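# Move steel cup from right fixture onto plate, upside down

## Task

Lift the steel cup off the fixture on the robot's right side, set it upside down (opening facing down) so its entire rim rests on the plate, then release it.

## Robot and tools

Robot: two Kinova Gen3 arms, left_arm and right_arm, each ending in a Robotiq 2F-85 two-finger gripper. The names are only labels: left_arm sits on the +y side. Base positions in the scene frame: left_arm (+0.027, +0.366, 0) m, right_arm (-0.016, -0.271, 0) m, each turned slightly about z.

Scene frame: origin on the table top midway between the arms, +x out over the table, +z up. Gripper frame: +z runs along the fingers away from the wrist, and the pads close along its y axis. The reported end_effector_position is the spot between the pads when closed; closed fingertips reach about 19 mm past it (6 mm when open), and closing pushes the tips about 13 mm further out, so keep clearance above surfaces. Printed positions can be slightly off, more so at long reach.

A row, used by both motion tools, is always 16 numbers in [-1, 1] covering both arms: left dx, dy, dz, rx, ry, rz, left gripper position, left gripper speed, then the same eight for the right arm. dx..rz are an offset, not a pose: a displacement from the gripper's measured pose at the start of the action (for a call's first action, the last pose a result reported), expressed in that gripper's own axes. 1.0 equals 0.6 m or 180 degrees; rx, ry, rz form one rotation vector. Gripper position: +1 fully open (85 mm), 0 about 41 mm, about -0.8 pads touching, -1 close until blocked. Gripper speed: -1 about 20 mm/s, 0 about 85, +1 about 150 mm/s. A 0 in those two slots is a real command, so to keep a gripper unchanged repeat its last two numbers.

execute_actions(actions): a list of up to 15 actions; each action is a table of up to 15 rows, one row per 1/30 s step, the last row held to fill 15 steps (0.5 s). Every row in an action is measured from that action's start pose, not from the previous row. An empty list just returns state and images. Each step the command is clipped to within 70 mm and 16 degrees of the measured pose, so large offsets need several actions; position wins over orientation when both can't be met.

move(target, speed, blocking): target is one 16-number row; its offsets count from the pose in the latest result showing one. Each gripper follows a straight line toward its goal, all arms finishing together, 0.5 to 10 s; longer moves are cut off at 10 s. speed is the path top speed in m/s, 0.002 to 0.5 (default 0.25); rotation is capped at twice that in rad/s. Gripper numbers are sent at the start. Paths ignore obstacles and the other arm, and the hand may lag, stray or overshoot speed near full reach. Faster contact hits harder; aiming further past a contact presses harder. blocking=false returns after 0.5 s while motion continues; until a result shows it ended, other moves and execute_actions are refused, so use wait or stop. The result adds a "move:" line with how it ended (done, off_target, moving, held, fault), limits acting (paced = the sent pose was clipped; held = a check blocked some steps, after which the arm may jump faster than speed), and each gripper's distance to its goal.

wait(seconds): 0 to 10; the robot keeps its last command, and a running move continues (returns early when it ends). stop(): brakes a running move; needs braking room, fingers continue. zoom_image(camera, region): enlarges [x0, y0, x1, y1] (max 504x504 px) of a latest image from cam_head_left, cam_head_right, cam_high, cam_low, cam_left_wrist or cam_right_wrist (all 504x504). read_manual(section): returns only licence texts. finished_scene(scene): ends the current scene by its number, irreversibly, after the last command is held; the cup must be in place and released.

Results: a state line `left_arm: …` | `right_arm: …` with end_effector_position (m) and end_effector_quat_wxyz in the scene frame, "Hand target" lines (the pose each arm is now driven to), position_measured_pct per gripper (about 50 - 50 x position; 0 = fully open; stopped below about 90 short of the requested position means something is held or blocking; about 90 or more means pads met on nothing or something very thin), images, and possibly "pose unreachable" (clearance check altered that arm's command), MOTOR HOT (from 60 °C) or OVER-TEMPERATURE FAULT (75 °C, arm sags).

Gripping: set position -1 and keep sending it. For a gentler hold, open first, then close to just under the object's width. Release by sending a position wider than the object. Fingers re-close on their own if the object shifts or is lost.

Avoid: knocking anything off the table (fails the task), dropping or slamming the cup, hard pushes, arms colliding or pressing each other, and contact torques at the load limits (48 N m for the four big joints, 30.2 N m for the wrist joints; a held object's weight counts), which freeze that arm for 10 s. An arm that should hold still gets its offset back to its wanted pose first, then zeros. Occasional outside tugs on the held cup or pushes on loose objects can occur. Elbows cannot fully straighten.

Each tool is called after "Request:" as name(argument=value, ...), one argument or row to a line, values as JSON.

## Session

Request:
execute_actions(
  actions=[],
)

Scene clock: 0.00 s.
left_arm: end_effector_position=(+0.0287, +0.7768, +0.3276) position_measured_pct=0.0 end_effector_quat_wxyz=(+0.710, +0.377, +0.591, +0.066) | right_arm: end_effector_position=(+0.1782, +0.1963, +0.1641) position_measured_pct=0.0 end_effector_quat_wxyz=(+0.098, -0.244, +0.895, +0.359)
Joint positions: left_arm=[-2.196  1.13   0.693  1.173  0.591  2.052 -1.217] | right_arm=[-0.151  0.655 -1.076  2.213 -0.929 -0.22   2.097]
Joint velocities: left_arm=[-0.     0.001  0.     0.001  0.     0.     0.   ] | right_arm=[ 0.    -0.001  0.001 -0.    -0.     0.     0.001]
Motor temperatures (°C, as the motors report them): left_arm=[32 32 29 31 35 35 41] | right_arm=[34 30 31 31 35 41 36]
Hand target (left_arm): +0.029, +0.777, +0.328; +0.710, +0.377, +0.591, +0.066
Hand target (right_arm): +0.178, +0.196, +0.164; +0.098, -0.244, +0.895, +0.359

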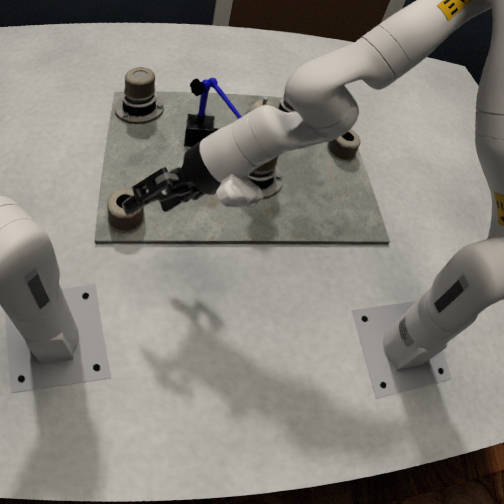

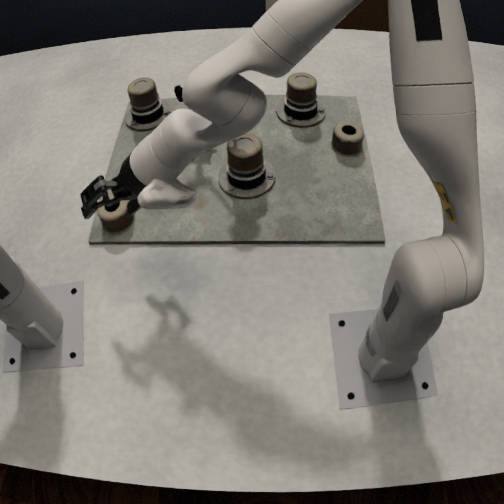

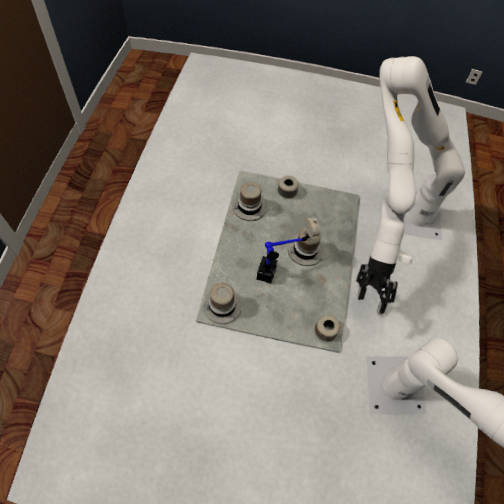

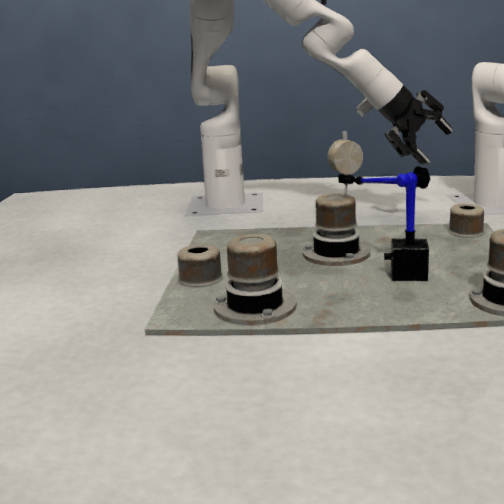

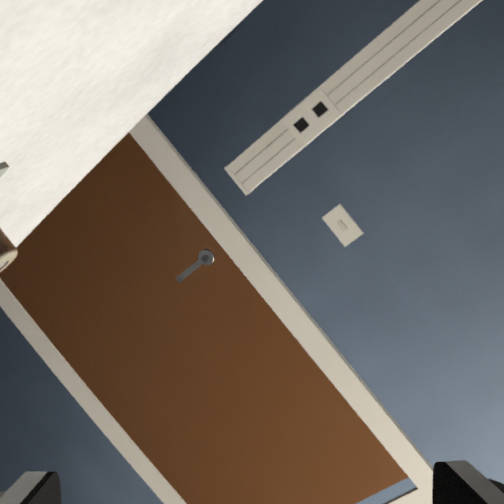

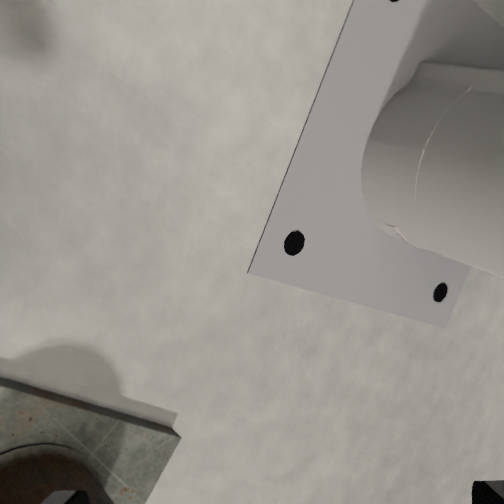

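Request:
move(
  target=[0,0,0,0,0,0,1,0,-0.029,-0.352,-0.52,0.126,0.22,-0.314,1,0],
)

Scene clock: 6.80 s.
left_arm: end_effector_position=(+0.0287, +0.7768, +0.3276) position_measured_pct=0.0 end_effector_quat_wxyz=(+0.710, +0.377, +0.591, +0.066) | right_arm: end_effector_position=(+0.3014, -0.1425, +0.2704) position_measured_pct=0.0 end_effector_quat_wxyz=(-0.003, +0.708, -0.706, -0.000)
Joint positions: left_arm=[-2.196  1.13   0.693  1.173  0.591  2.052 -1.217] | right_arm=[-0.025  0.136 -0.408  1.836  0.056  1.176  2.622]
Joint velocities: left_arm=[-0.001  0.     0.    -0.     0.    -0.001  0.   ] | right_arm=[ 0.001 -0.003  0.003 -0.    -0.    -0.001  0.001]
Motor temperatures (°C, as the motors report them): left_arm=[32 32 29 31 35 35 41] | right_arm=[34 31 31 31 35 41 36]
Hand target (left_arm): +0.029, +0.777, +0.328; +0.710, +0.377, +0.591, +0.066
Hand target (right_arm): +0.301, -0.143, +0.271; -0.003, +0.708, -0.706, -0.000
Off the commanded pose (left_arm): 0.000 m, 0 deg.
Off the commanded pose (right_arm): 0.002 m, 0 deg.
move: done

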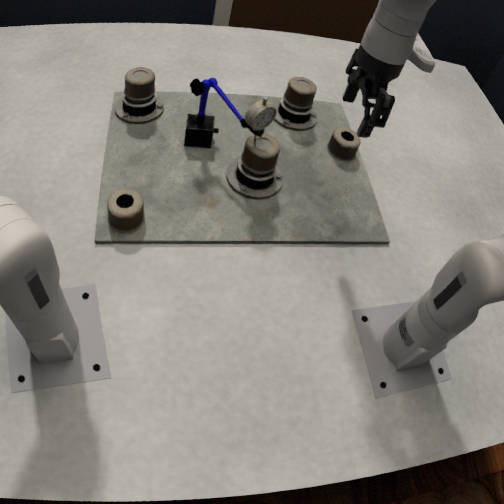

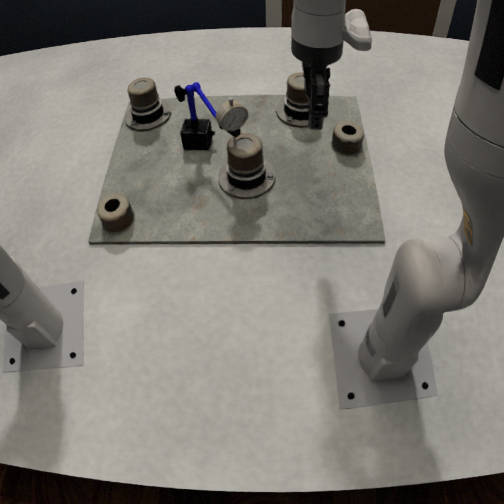

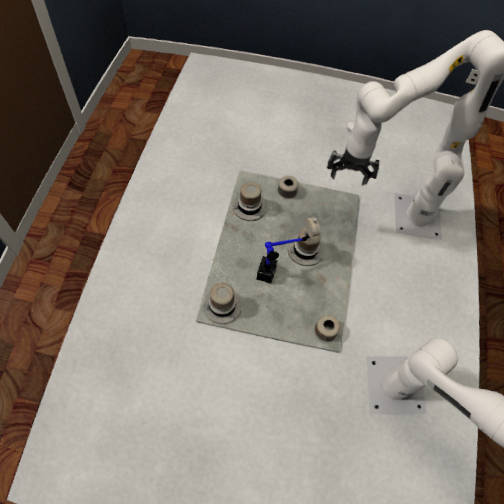

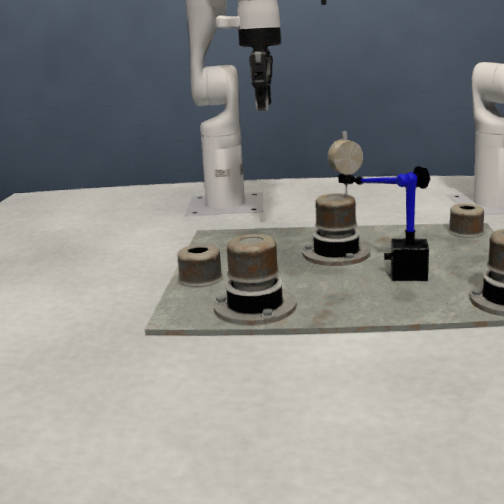

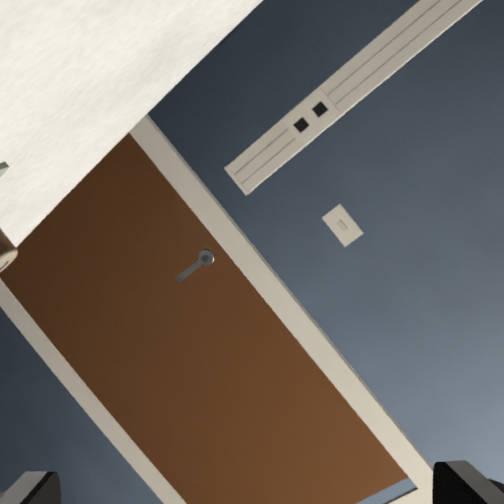

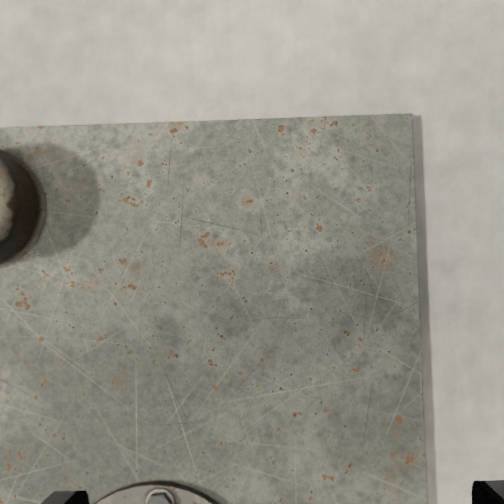

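Request:
move(
  target=[0,0,0,0,0,0,1,0,0.007,-0.488,0.225,0,0,0,1,0],
  speed=0.3,
)

Scene clock: 8.80 s.
left_arm: end_effector_position=(+0.0287, +0.7768, +0.3276) position_measured_pct=0.0 end_effector_quat_wxyz=(+0.710, +0.377, +0.591, +0.066) | right_arm: end_effector_position=(+0.5949, -0.1450, +0.1367) position_measured_pct=0.0 end_effector_quat_wxyz=(-0.003, +0.708, -0.706, +0.000)
Joint positions: left_arm=[-2.196  1.13   0.693  1.173  0.591  2.052 -1.217] | right_arm=[-0.047  0.895 -0.288  1.018  0.233  1.251  2.769]
Joint velocities: left_arm=[-0.001  0.001 -0.     0.    -0.     0.    -0.   ] | right_arm=[-0.     0.005 -0.001 -0.001  0.     0.     0.001]
Motor temperatures (°C, as the motors report them): left_arm=[32 32 29 31 35 35 41] | right_arm=[34 31 31 31 35 41 36]
Hand target (left_arm): +0.029, +0.777, +0.328; +0.710, +0.377, +0.591, +0.066
Hand target (right_arm): +0.595, -0.145, +0.136; -0.003, +0.708, -0.706, +0.000
Off the commanded pose (left_arm): 0.000 m, 0 deg.
Off the commanded pose (right_arm): 0.000 m, 0 deg.
move: done

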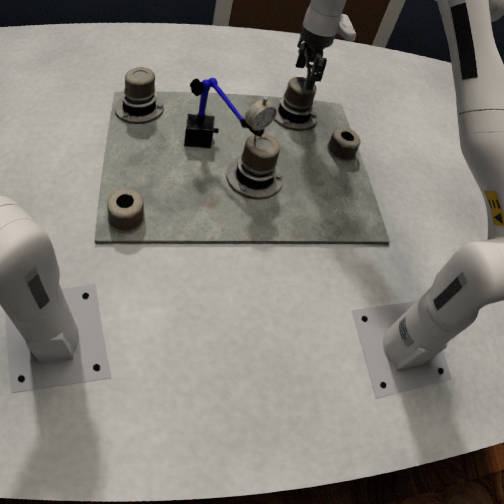

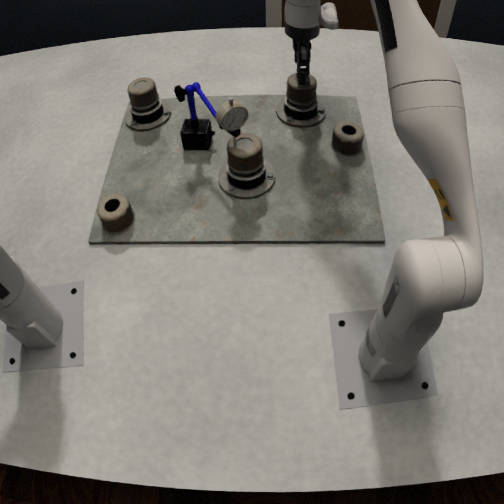

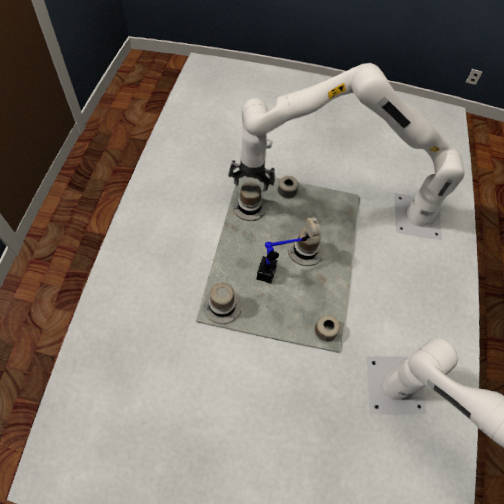

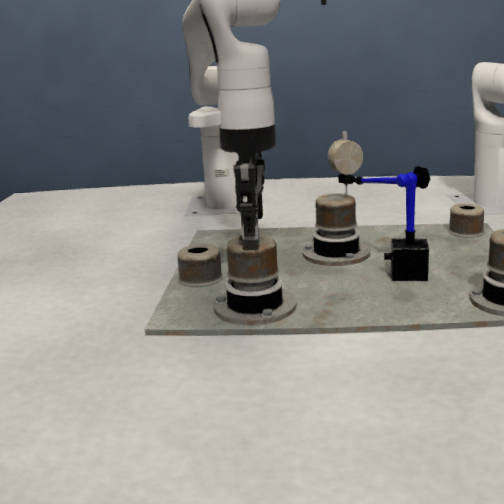

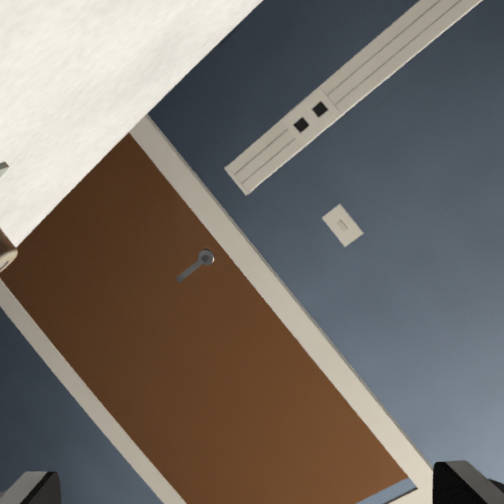

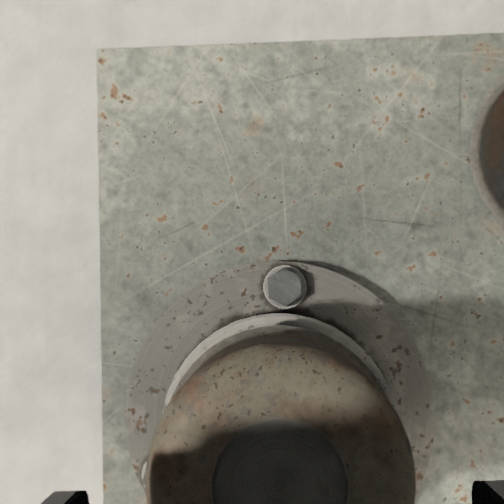

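Centred.

Request:
move(
  target=[0,0,0,0,0,0,1,0,0.002,0,0.08,0,0,0,1,0],
  speed=0.1,
)

Request:
move(
  target=[0,0,0,0,0,0,1,0,0,0,0,0,0,0,-1,-0.5],
)

Request:
move(
  target=[0,0,0,0,0,0,1,0,0,0,-0.11,0,0,0,-1,-0.5],
  speed=0.06,
)

Scene clock: 10.17 s.
left_arm: end_effector_position=(+0.0287, +0.7768, +0.3276) position_measured_pct=0.0 end_effector_quat_wxyz=(+0.710, +0.377, +0.591, +0.066) | right_arm: end_effector_position=(+0.5951, -0.1462, +0.0887) position_measured_pct=0.0 end_effector_quat_wxyz=(-0.003, +0.708, -0.706, +0.000)
Joint positions: left_arm=[-2.196  1.13   0.693  1.173  0.591  2.052 -1.217] | right_arm=[-0.044  0.945 -0.281  1.077  0.247  1.145  2.758]
Joint velocities: left_arm=[ 0.  0.  0.  0.  0. -0.  0.] | right_arm=[ 0.     0.001 -0.    -0.    -0.    -0.002 -0.001]
Motor temperatures (°C, as the motors report them): left_arm=[32 32 29 31 35 35 41] | right_arm=[34 31 31 31 35 41 36]
Hand target (left_arm): +0.029, +0.777, +0.328; +0.710, +0.377, +0.591, +0.066
Hand target (right_arm): +0.595, -0.146, +0.089; -0.003, +0.708, -0.706, +0.000
Off the commanded pose (left_arm): 0.000 m, 0 deg.
Off the commanded pose (right_arm): 0.000 m, 0 deg.
move: done

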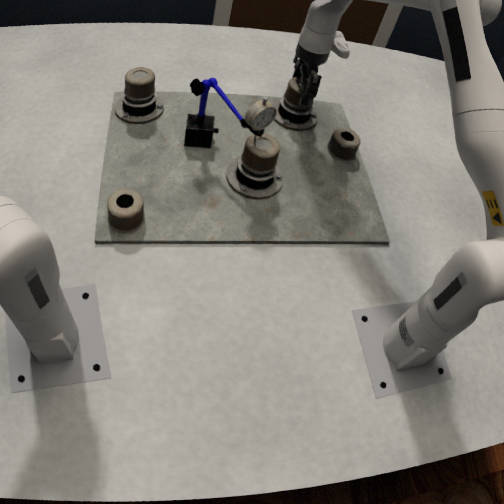

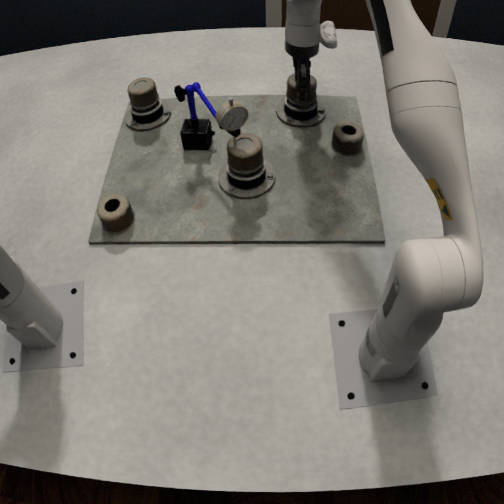

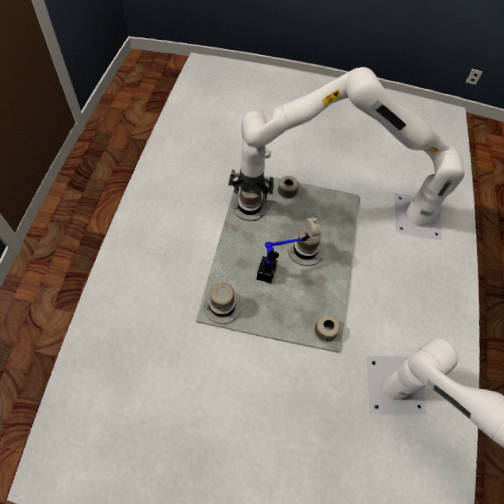

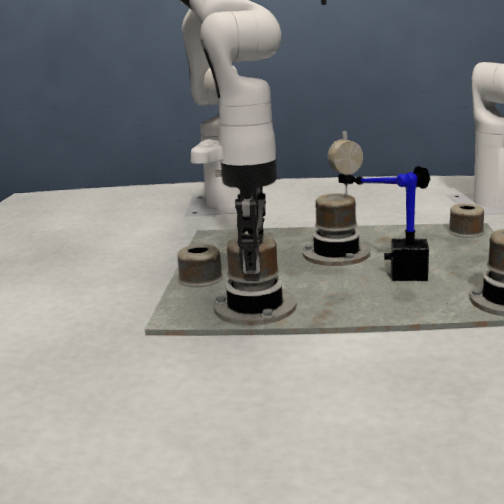

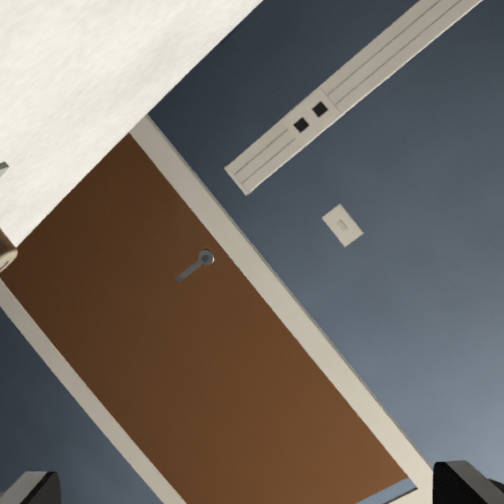

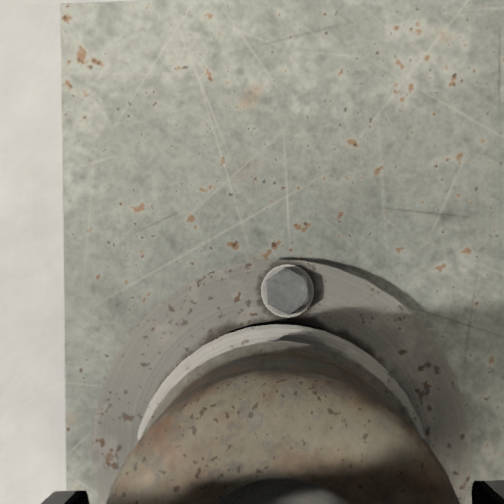

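Scene clock: 10.90 s.
left_arm: end_effector_position=(+0.0287, +0.7768, +0.3276) position_measured_pct=0.0 end_effector_quat_wxyz=(+0.710, +0.377, +0.591, +0.066) | right_arm: end_effector_position=(+0.5949, -0.1462, +0.0895) position_measured_pct=21.4 end_effector_quat_wxyz=(-0.003, +0.708, -0.706, +0.000)
Joint positions: left_arm=[-2.196  1.13   0.693  1.173  0.591  2.052 -1.217] | right_arm=[-0.044  0.944 -0.281  1.077  0.246  1.146  2.758]
Joint velocities: left_arm=[-0.001 -0.    -0.     0.001  0.    -0.     0.   ] | right_arm=[-0.002 -0.     0.     0.    -0.    -0.001 -0.001]
Motor temperatures (°C, as the motors report them): left_arm=[32 32 29 31 35 35 41] | right_arm=[34 31 31 31 35 41 36]
Hand target (left_arm): +0.029, +0.777, +0.328; +0.710, +0.377, +0.591, +0.066
Hand target (right_arm): +0.595, -0.146, +0.089; -0.003, +0.708, -0.706, +0.000
Off the commanded pose (left_arm): 0.000 m, 0 deg.
Off the commanded pose (right_arm): 0.001 m, 0 deg.
move: done

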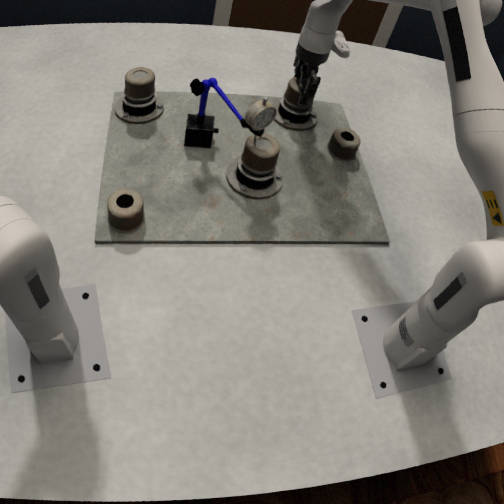

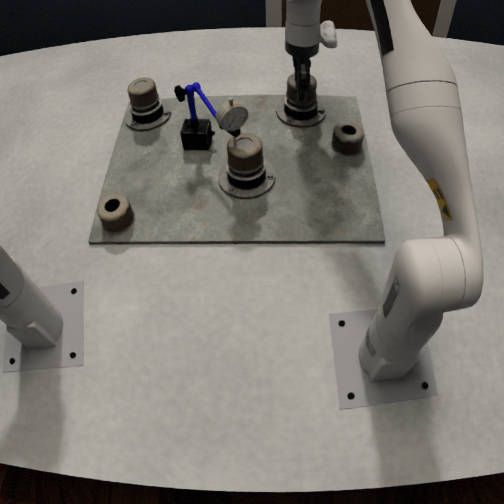

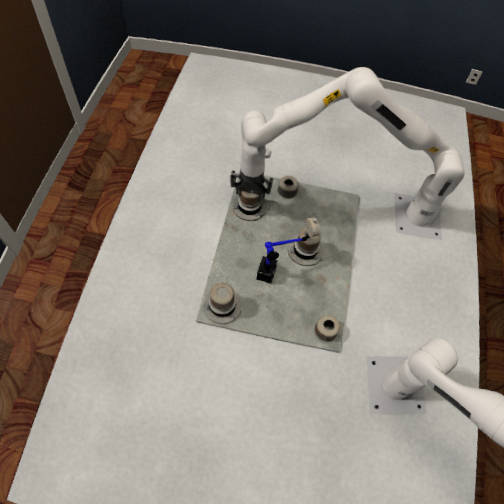

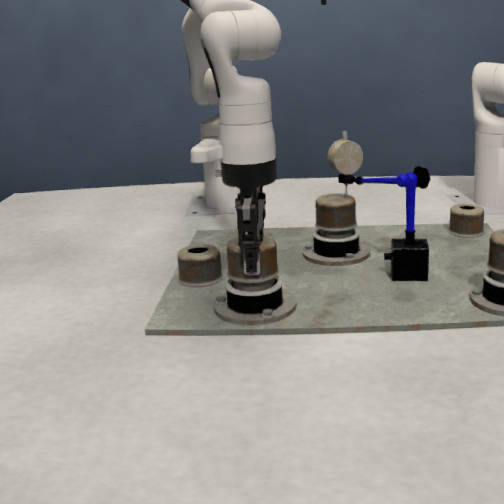

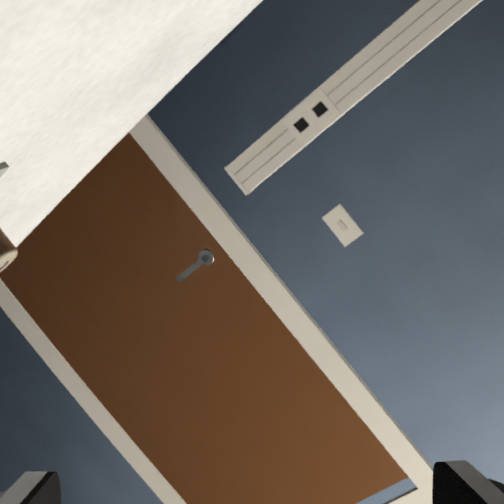

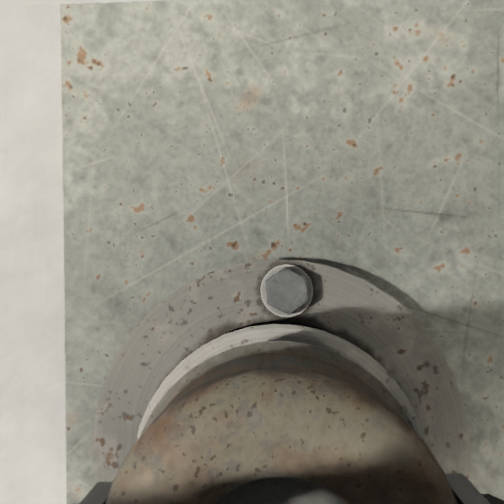

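Scene clock: 12.27 s.
left_arm: end_effector_position=(+0.0287, +0.7768, +0.3276) position_measured_pct=0.0 end_effector_quat_wxyz=(+0.710, +0.377, +0.591, +0.066) | right_arm: end_effector_position=(+0.5946, -0.1462, +0.1556) position_measured_pct=21.4 end_effector_quat_wxyz=(-0.003, +0.708, -0.706, +0.000)
Joint positions: left_arm=[-2.196  1.13   0.693  1.173  0.591  2.052 -1.217] | right_arm=[-0.047  0.878 -0.289  0.992  0.227  1.294  2.776]
Joint velocities: left_arm=[ 0.002  0.     0.    -0.     0.001  0.    -0.   ] | right_arm=[ 0.001 -0.001 -0.001  0.     0.    -0.001 -0.   ]
Motor temperatures (°C, as the motors report them): left_arm=[32 32 29 31 35 35 41] | right_arm=[34 31 31 31 35 41 36]
Hand target (left_arm): +0.029, +0.777, +0.328; +0.710, +0.377, +0.591, +0.066
Hand target (right_arm): +0.595, -0.146, +0.156; -0.003, +0.708, -0.706, +0.000
Off the commanded pose (left_arm): 0.000 m, 0 deg.
Off the commanded pose (right_arm): 0.000 m, 0 deg.
move: done

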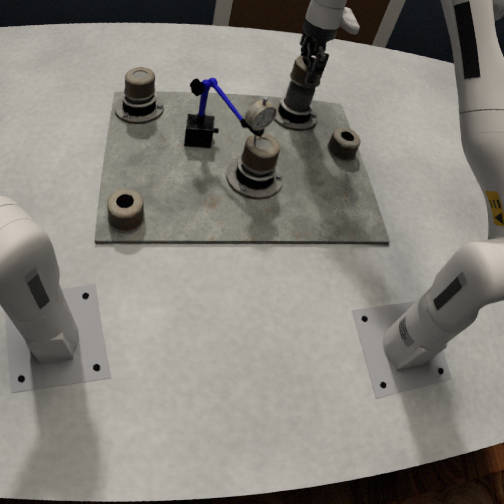

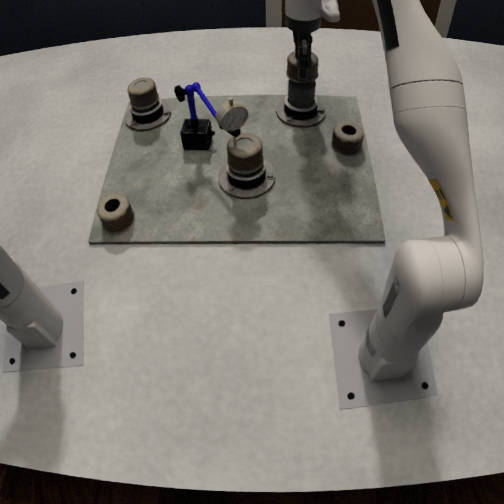

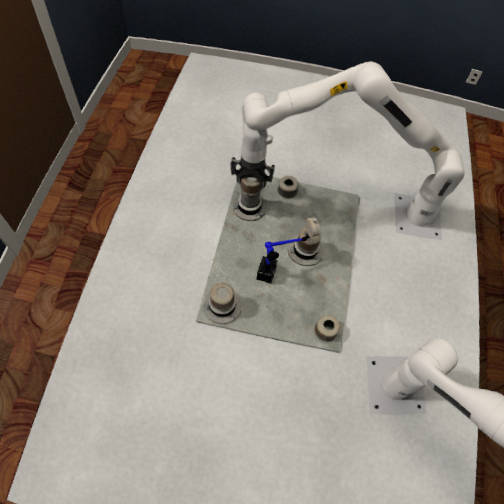

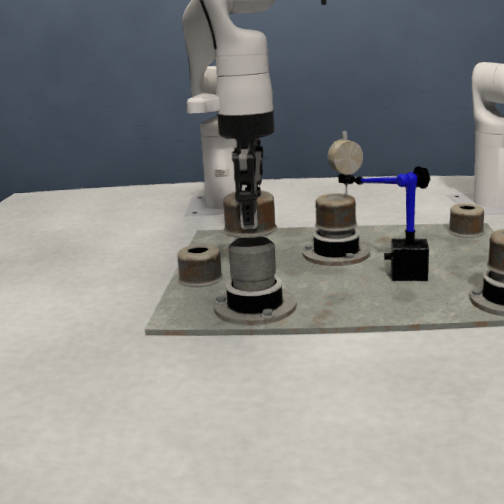

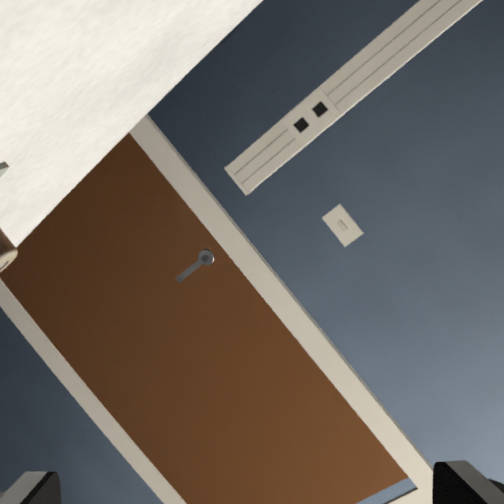

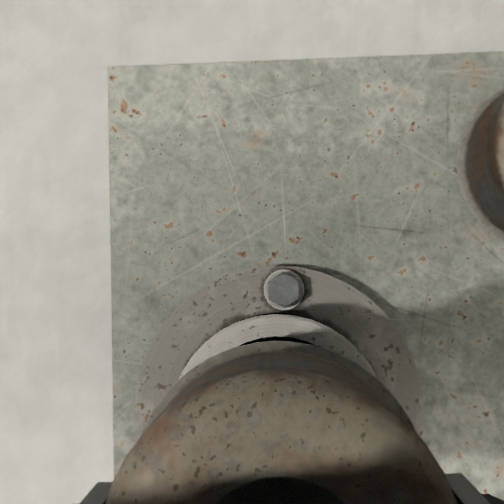

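Request:
move(
  target=[0,0,0,0,0,0,1,0,0.03,0.28,0,0,0,0,-1,-0.5],
)

Request:
move(
  target=[0,0,0,0,0,0,1,0,0,0.1,0.184,0,0,0,-1,-0.5],
  speed=0.2,
)

Request:
move(
  target=[0,0,0,0,0,0,1,0,0,0,0.016,0,0,0,-1,-0.5],
  speed=0.02,
)

Scene clock: 14.07 s.
left_arm: end_effector_position=(+0.0287, +0.7768, +0.3276) position_measured_pct=0.0 end_effector_quat_wxyz=(+0.710, +0.377, +0.591, +0.066) | right_arm: end_effector_position=(+0.4266, -0.1651, +0.1543) position_measured_pct=21.4 end_effector_quat_wxyz=(-0.003, +0.708, -0.706, -0.000)
Joint positions: left_arm=[-2.196  1.13   0.693  1.173  0.591  2.052 -1.217] | right_arm=[ 0.012  0.519 -0.335  1.705  0.2    0.947  2.673]
Joint velocities: left_arm=[-0.001  0.001  0.    -0.    -0.    -0.001 -0.   ] | right_arm=[ 0.003 -0.014  0.001  0.002  0.    -0.001  0.002]
Motor temperatures (°C, as the motors report them): left_arm=[32 32 29 31 35 35 41] | right_arm=[34 31 31 31 35 41 36]
Hand target (left_arm): +0.029, +0.777, +0.328; +0.710, +0.377, +0.591, +0.066
Hand target (right_arm): +0.427, -0.165, +0.155; -0.003, +0.708, -0.706, +0.000
Off the commanded pose (left_arm): 0.000 m, 0 deg.
Off the commanded pose (right_arm): 0.001 m, 0 deg.
move: done

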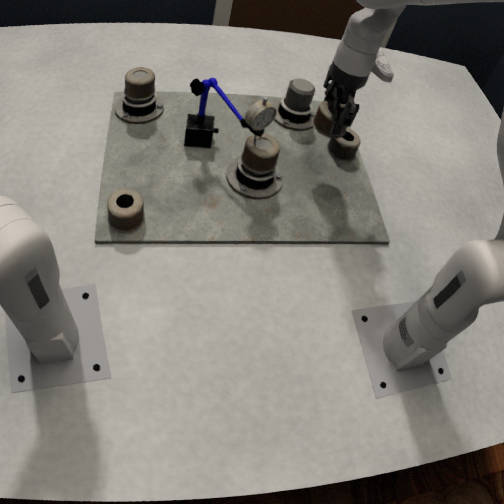

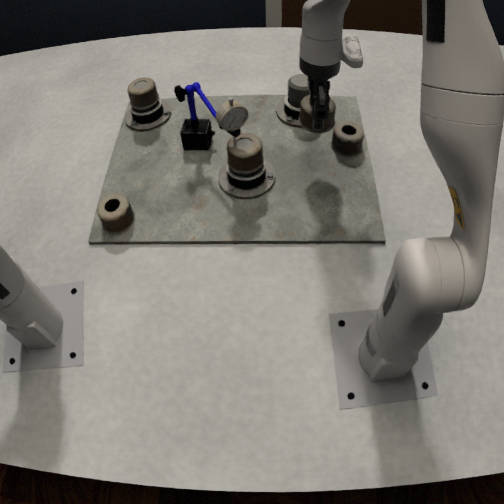

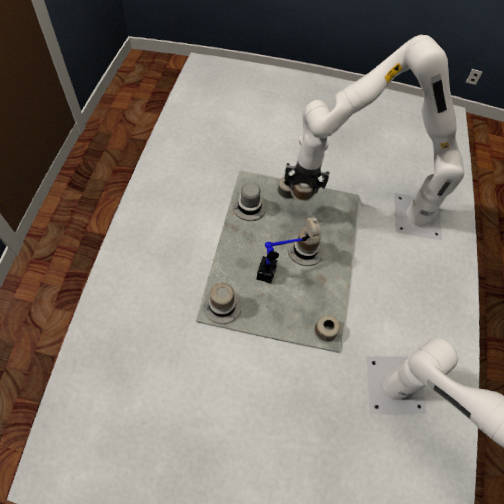

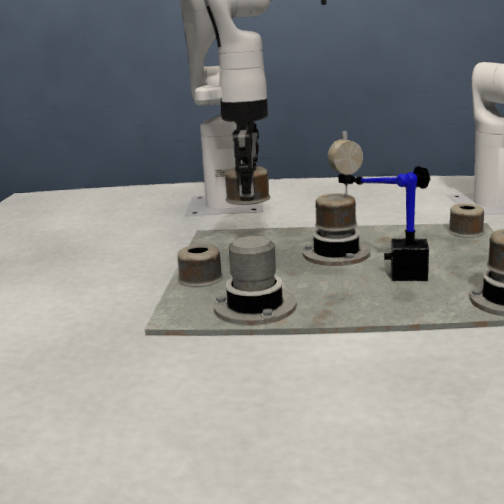

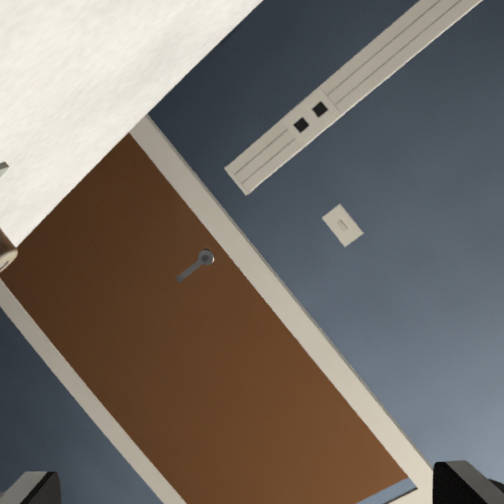

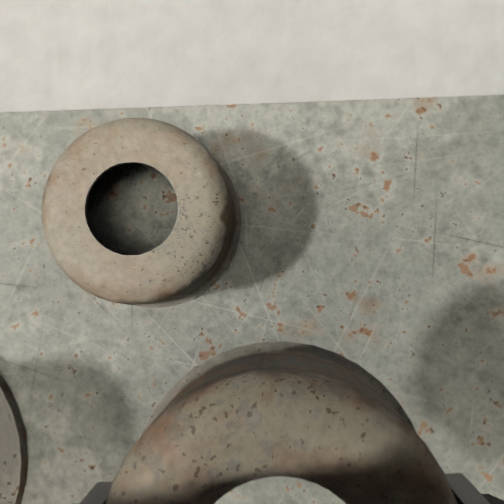

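Scene clock: 15.10 s.
left_arm: end_effector_position=(+0.0287, +0.7768, +0.3276) position_measured_pct=0.0 end_effector_quat_wxyz=(+0.710, +0.377, +0.591, +0.066) | right_arm: end_effector_position=(+0.3672, -0.1659, +0.0438) position_measured_pct=21.4 end_effector_quat_wxyz=(-0.002, +0.707, -0.707, +0.000)
Joint positions: left_arm=[-2.196  1.13   0.693  1.173  0.591  2.052 -1.217] | right_arm=[-0.066  0.624 -0.269  2.012  0.305  0.538  2.522]
Joint velocities: left_arm=[ 0.001 -0.    -0.     0.     0.001  0.002 -0.   ] | right_arm=[-0.006  0.004 -0.003  0.001  0.002 -0.001 -0.003]
Motor temperatures (°C, as the motors report them): left_arm=[32 32 29 31 35 35 41] | right_arm=[34 31 31 31 35 41 36]
Hand target (left_arm): +0.029, +0.777, +0.328; +0.710, +0.377, +0.591, +0.066
Hand target (right_arm): +0.367, -0.166, +0.044; -0.002, +0.708, -0.707, +0.000
Off the commanded pose (left_arm): 0.000 m, 0 deg.
Off the commanded pose (right_arm): 0.001 m, 0 deg.
move: done

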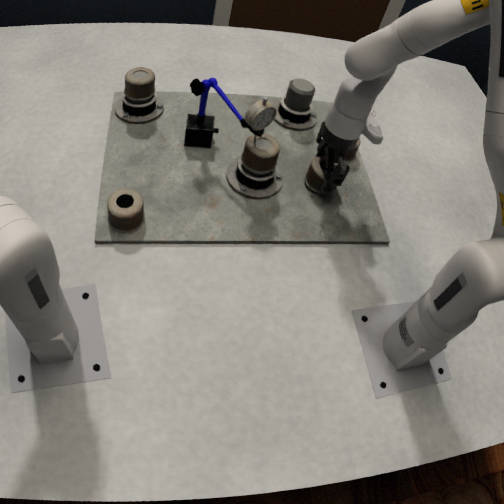

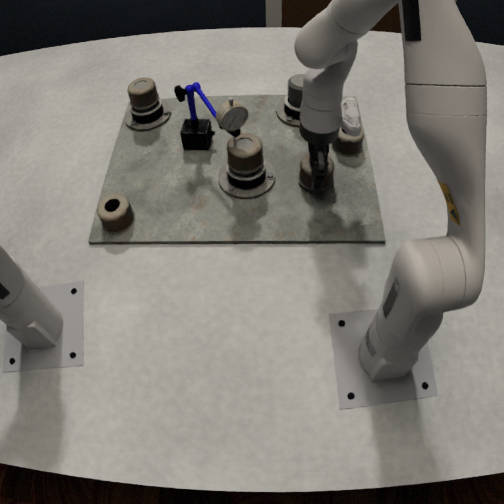

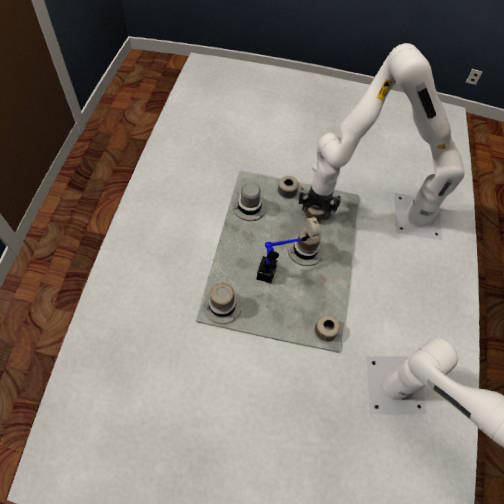

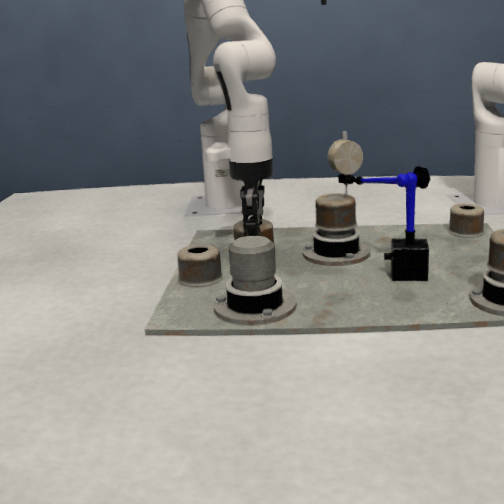

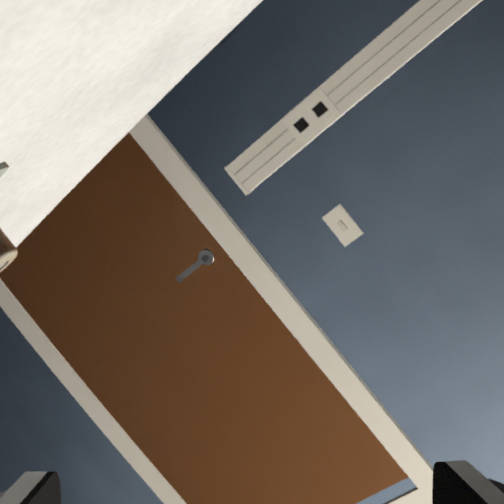

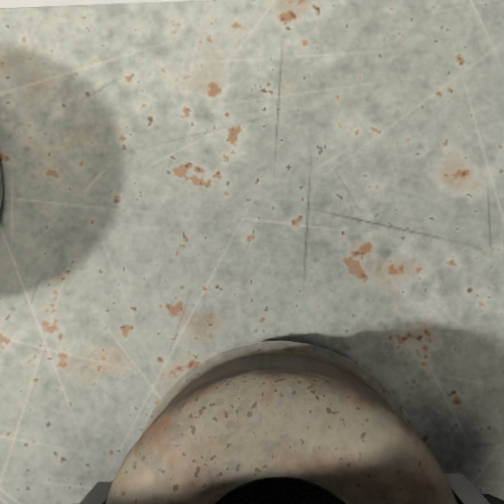

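Scene clock: 15.80 s.
left_arm: end_effector_position=(+0.0287, +0.7768, +0.3276) position_measured_pct=0.0 end_effector_quat_wxyz=(+0.710, +0.377, +0.591, +0.066) | right_arm: end_effector_position=(+0.3672, -0.1660, +0.0359) position_measured_pct=21.4 end_effector_quat_wxyz=(-0.003, +0.707, -0.707, +0.001)
Joint positions: left_arm=[-2.196  1.13   0.693  1.173  0.591  2.052 -1.217] | right_arm=[-0.074  0.641 -0.258  2.018  0.315  0.513  2.513]
Joint velocities: left_arm=[ 0.     0.    -0.    -0.     0.    -0.001  0.   ] | right_arm=[-0.001 -0.001  0.001  0.    -0.    -0.001 -0.002]
Motor temperatures (°C, as the motors report them): left_arm=[32 32 29 31 35 35 41] | right_arm=[34 31 31 31 35 41 36]
Hand target (left_arm): +0.029, +0.777, +0.328; +0.710, +0.377, +0.591, +0.066
Hand target (right_arm): +0.367, -0.166, +0.034; -0.002, +0.707, -0.707, +0.000
Off the commanded pose (left_arm): 0.000 m, 0 deg.
Off the commanded pose (right_arm): 0.002 m, 0 deg.
move: done

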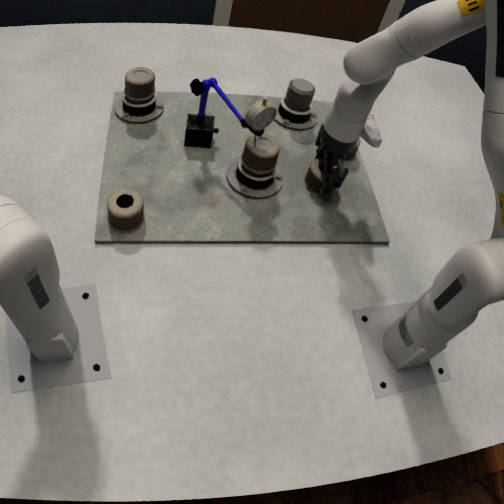

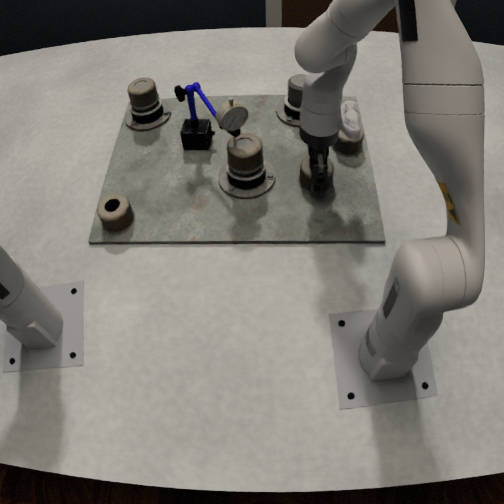

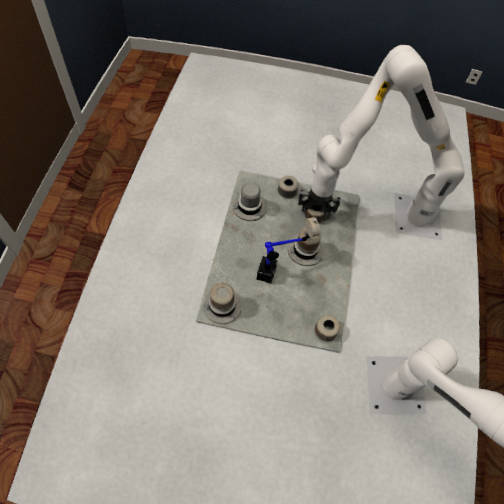

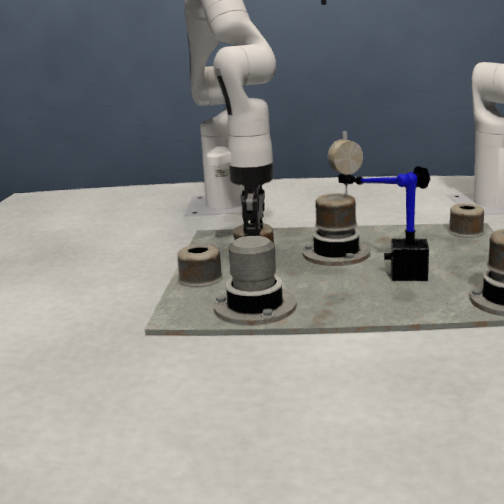

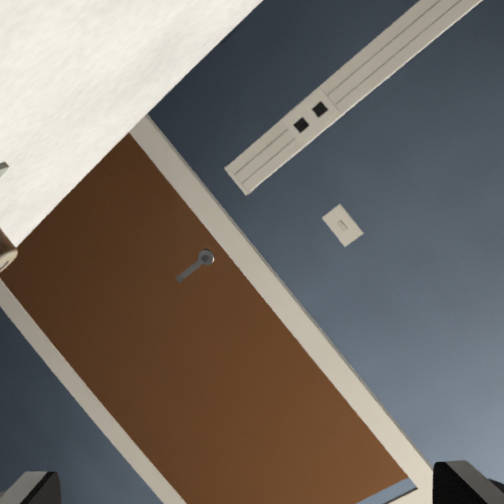

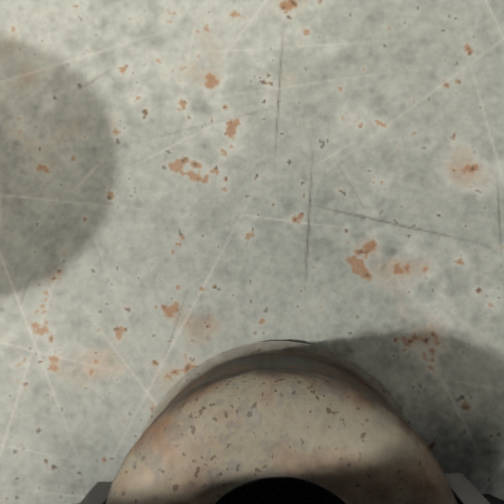

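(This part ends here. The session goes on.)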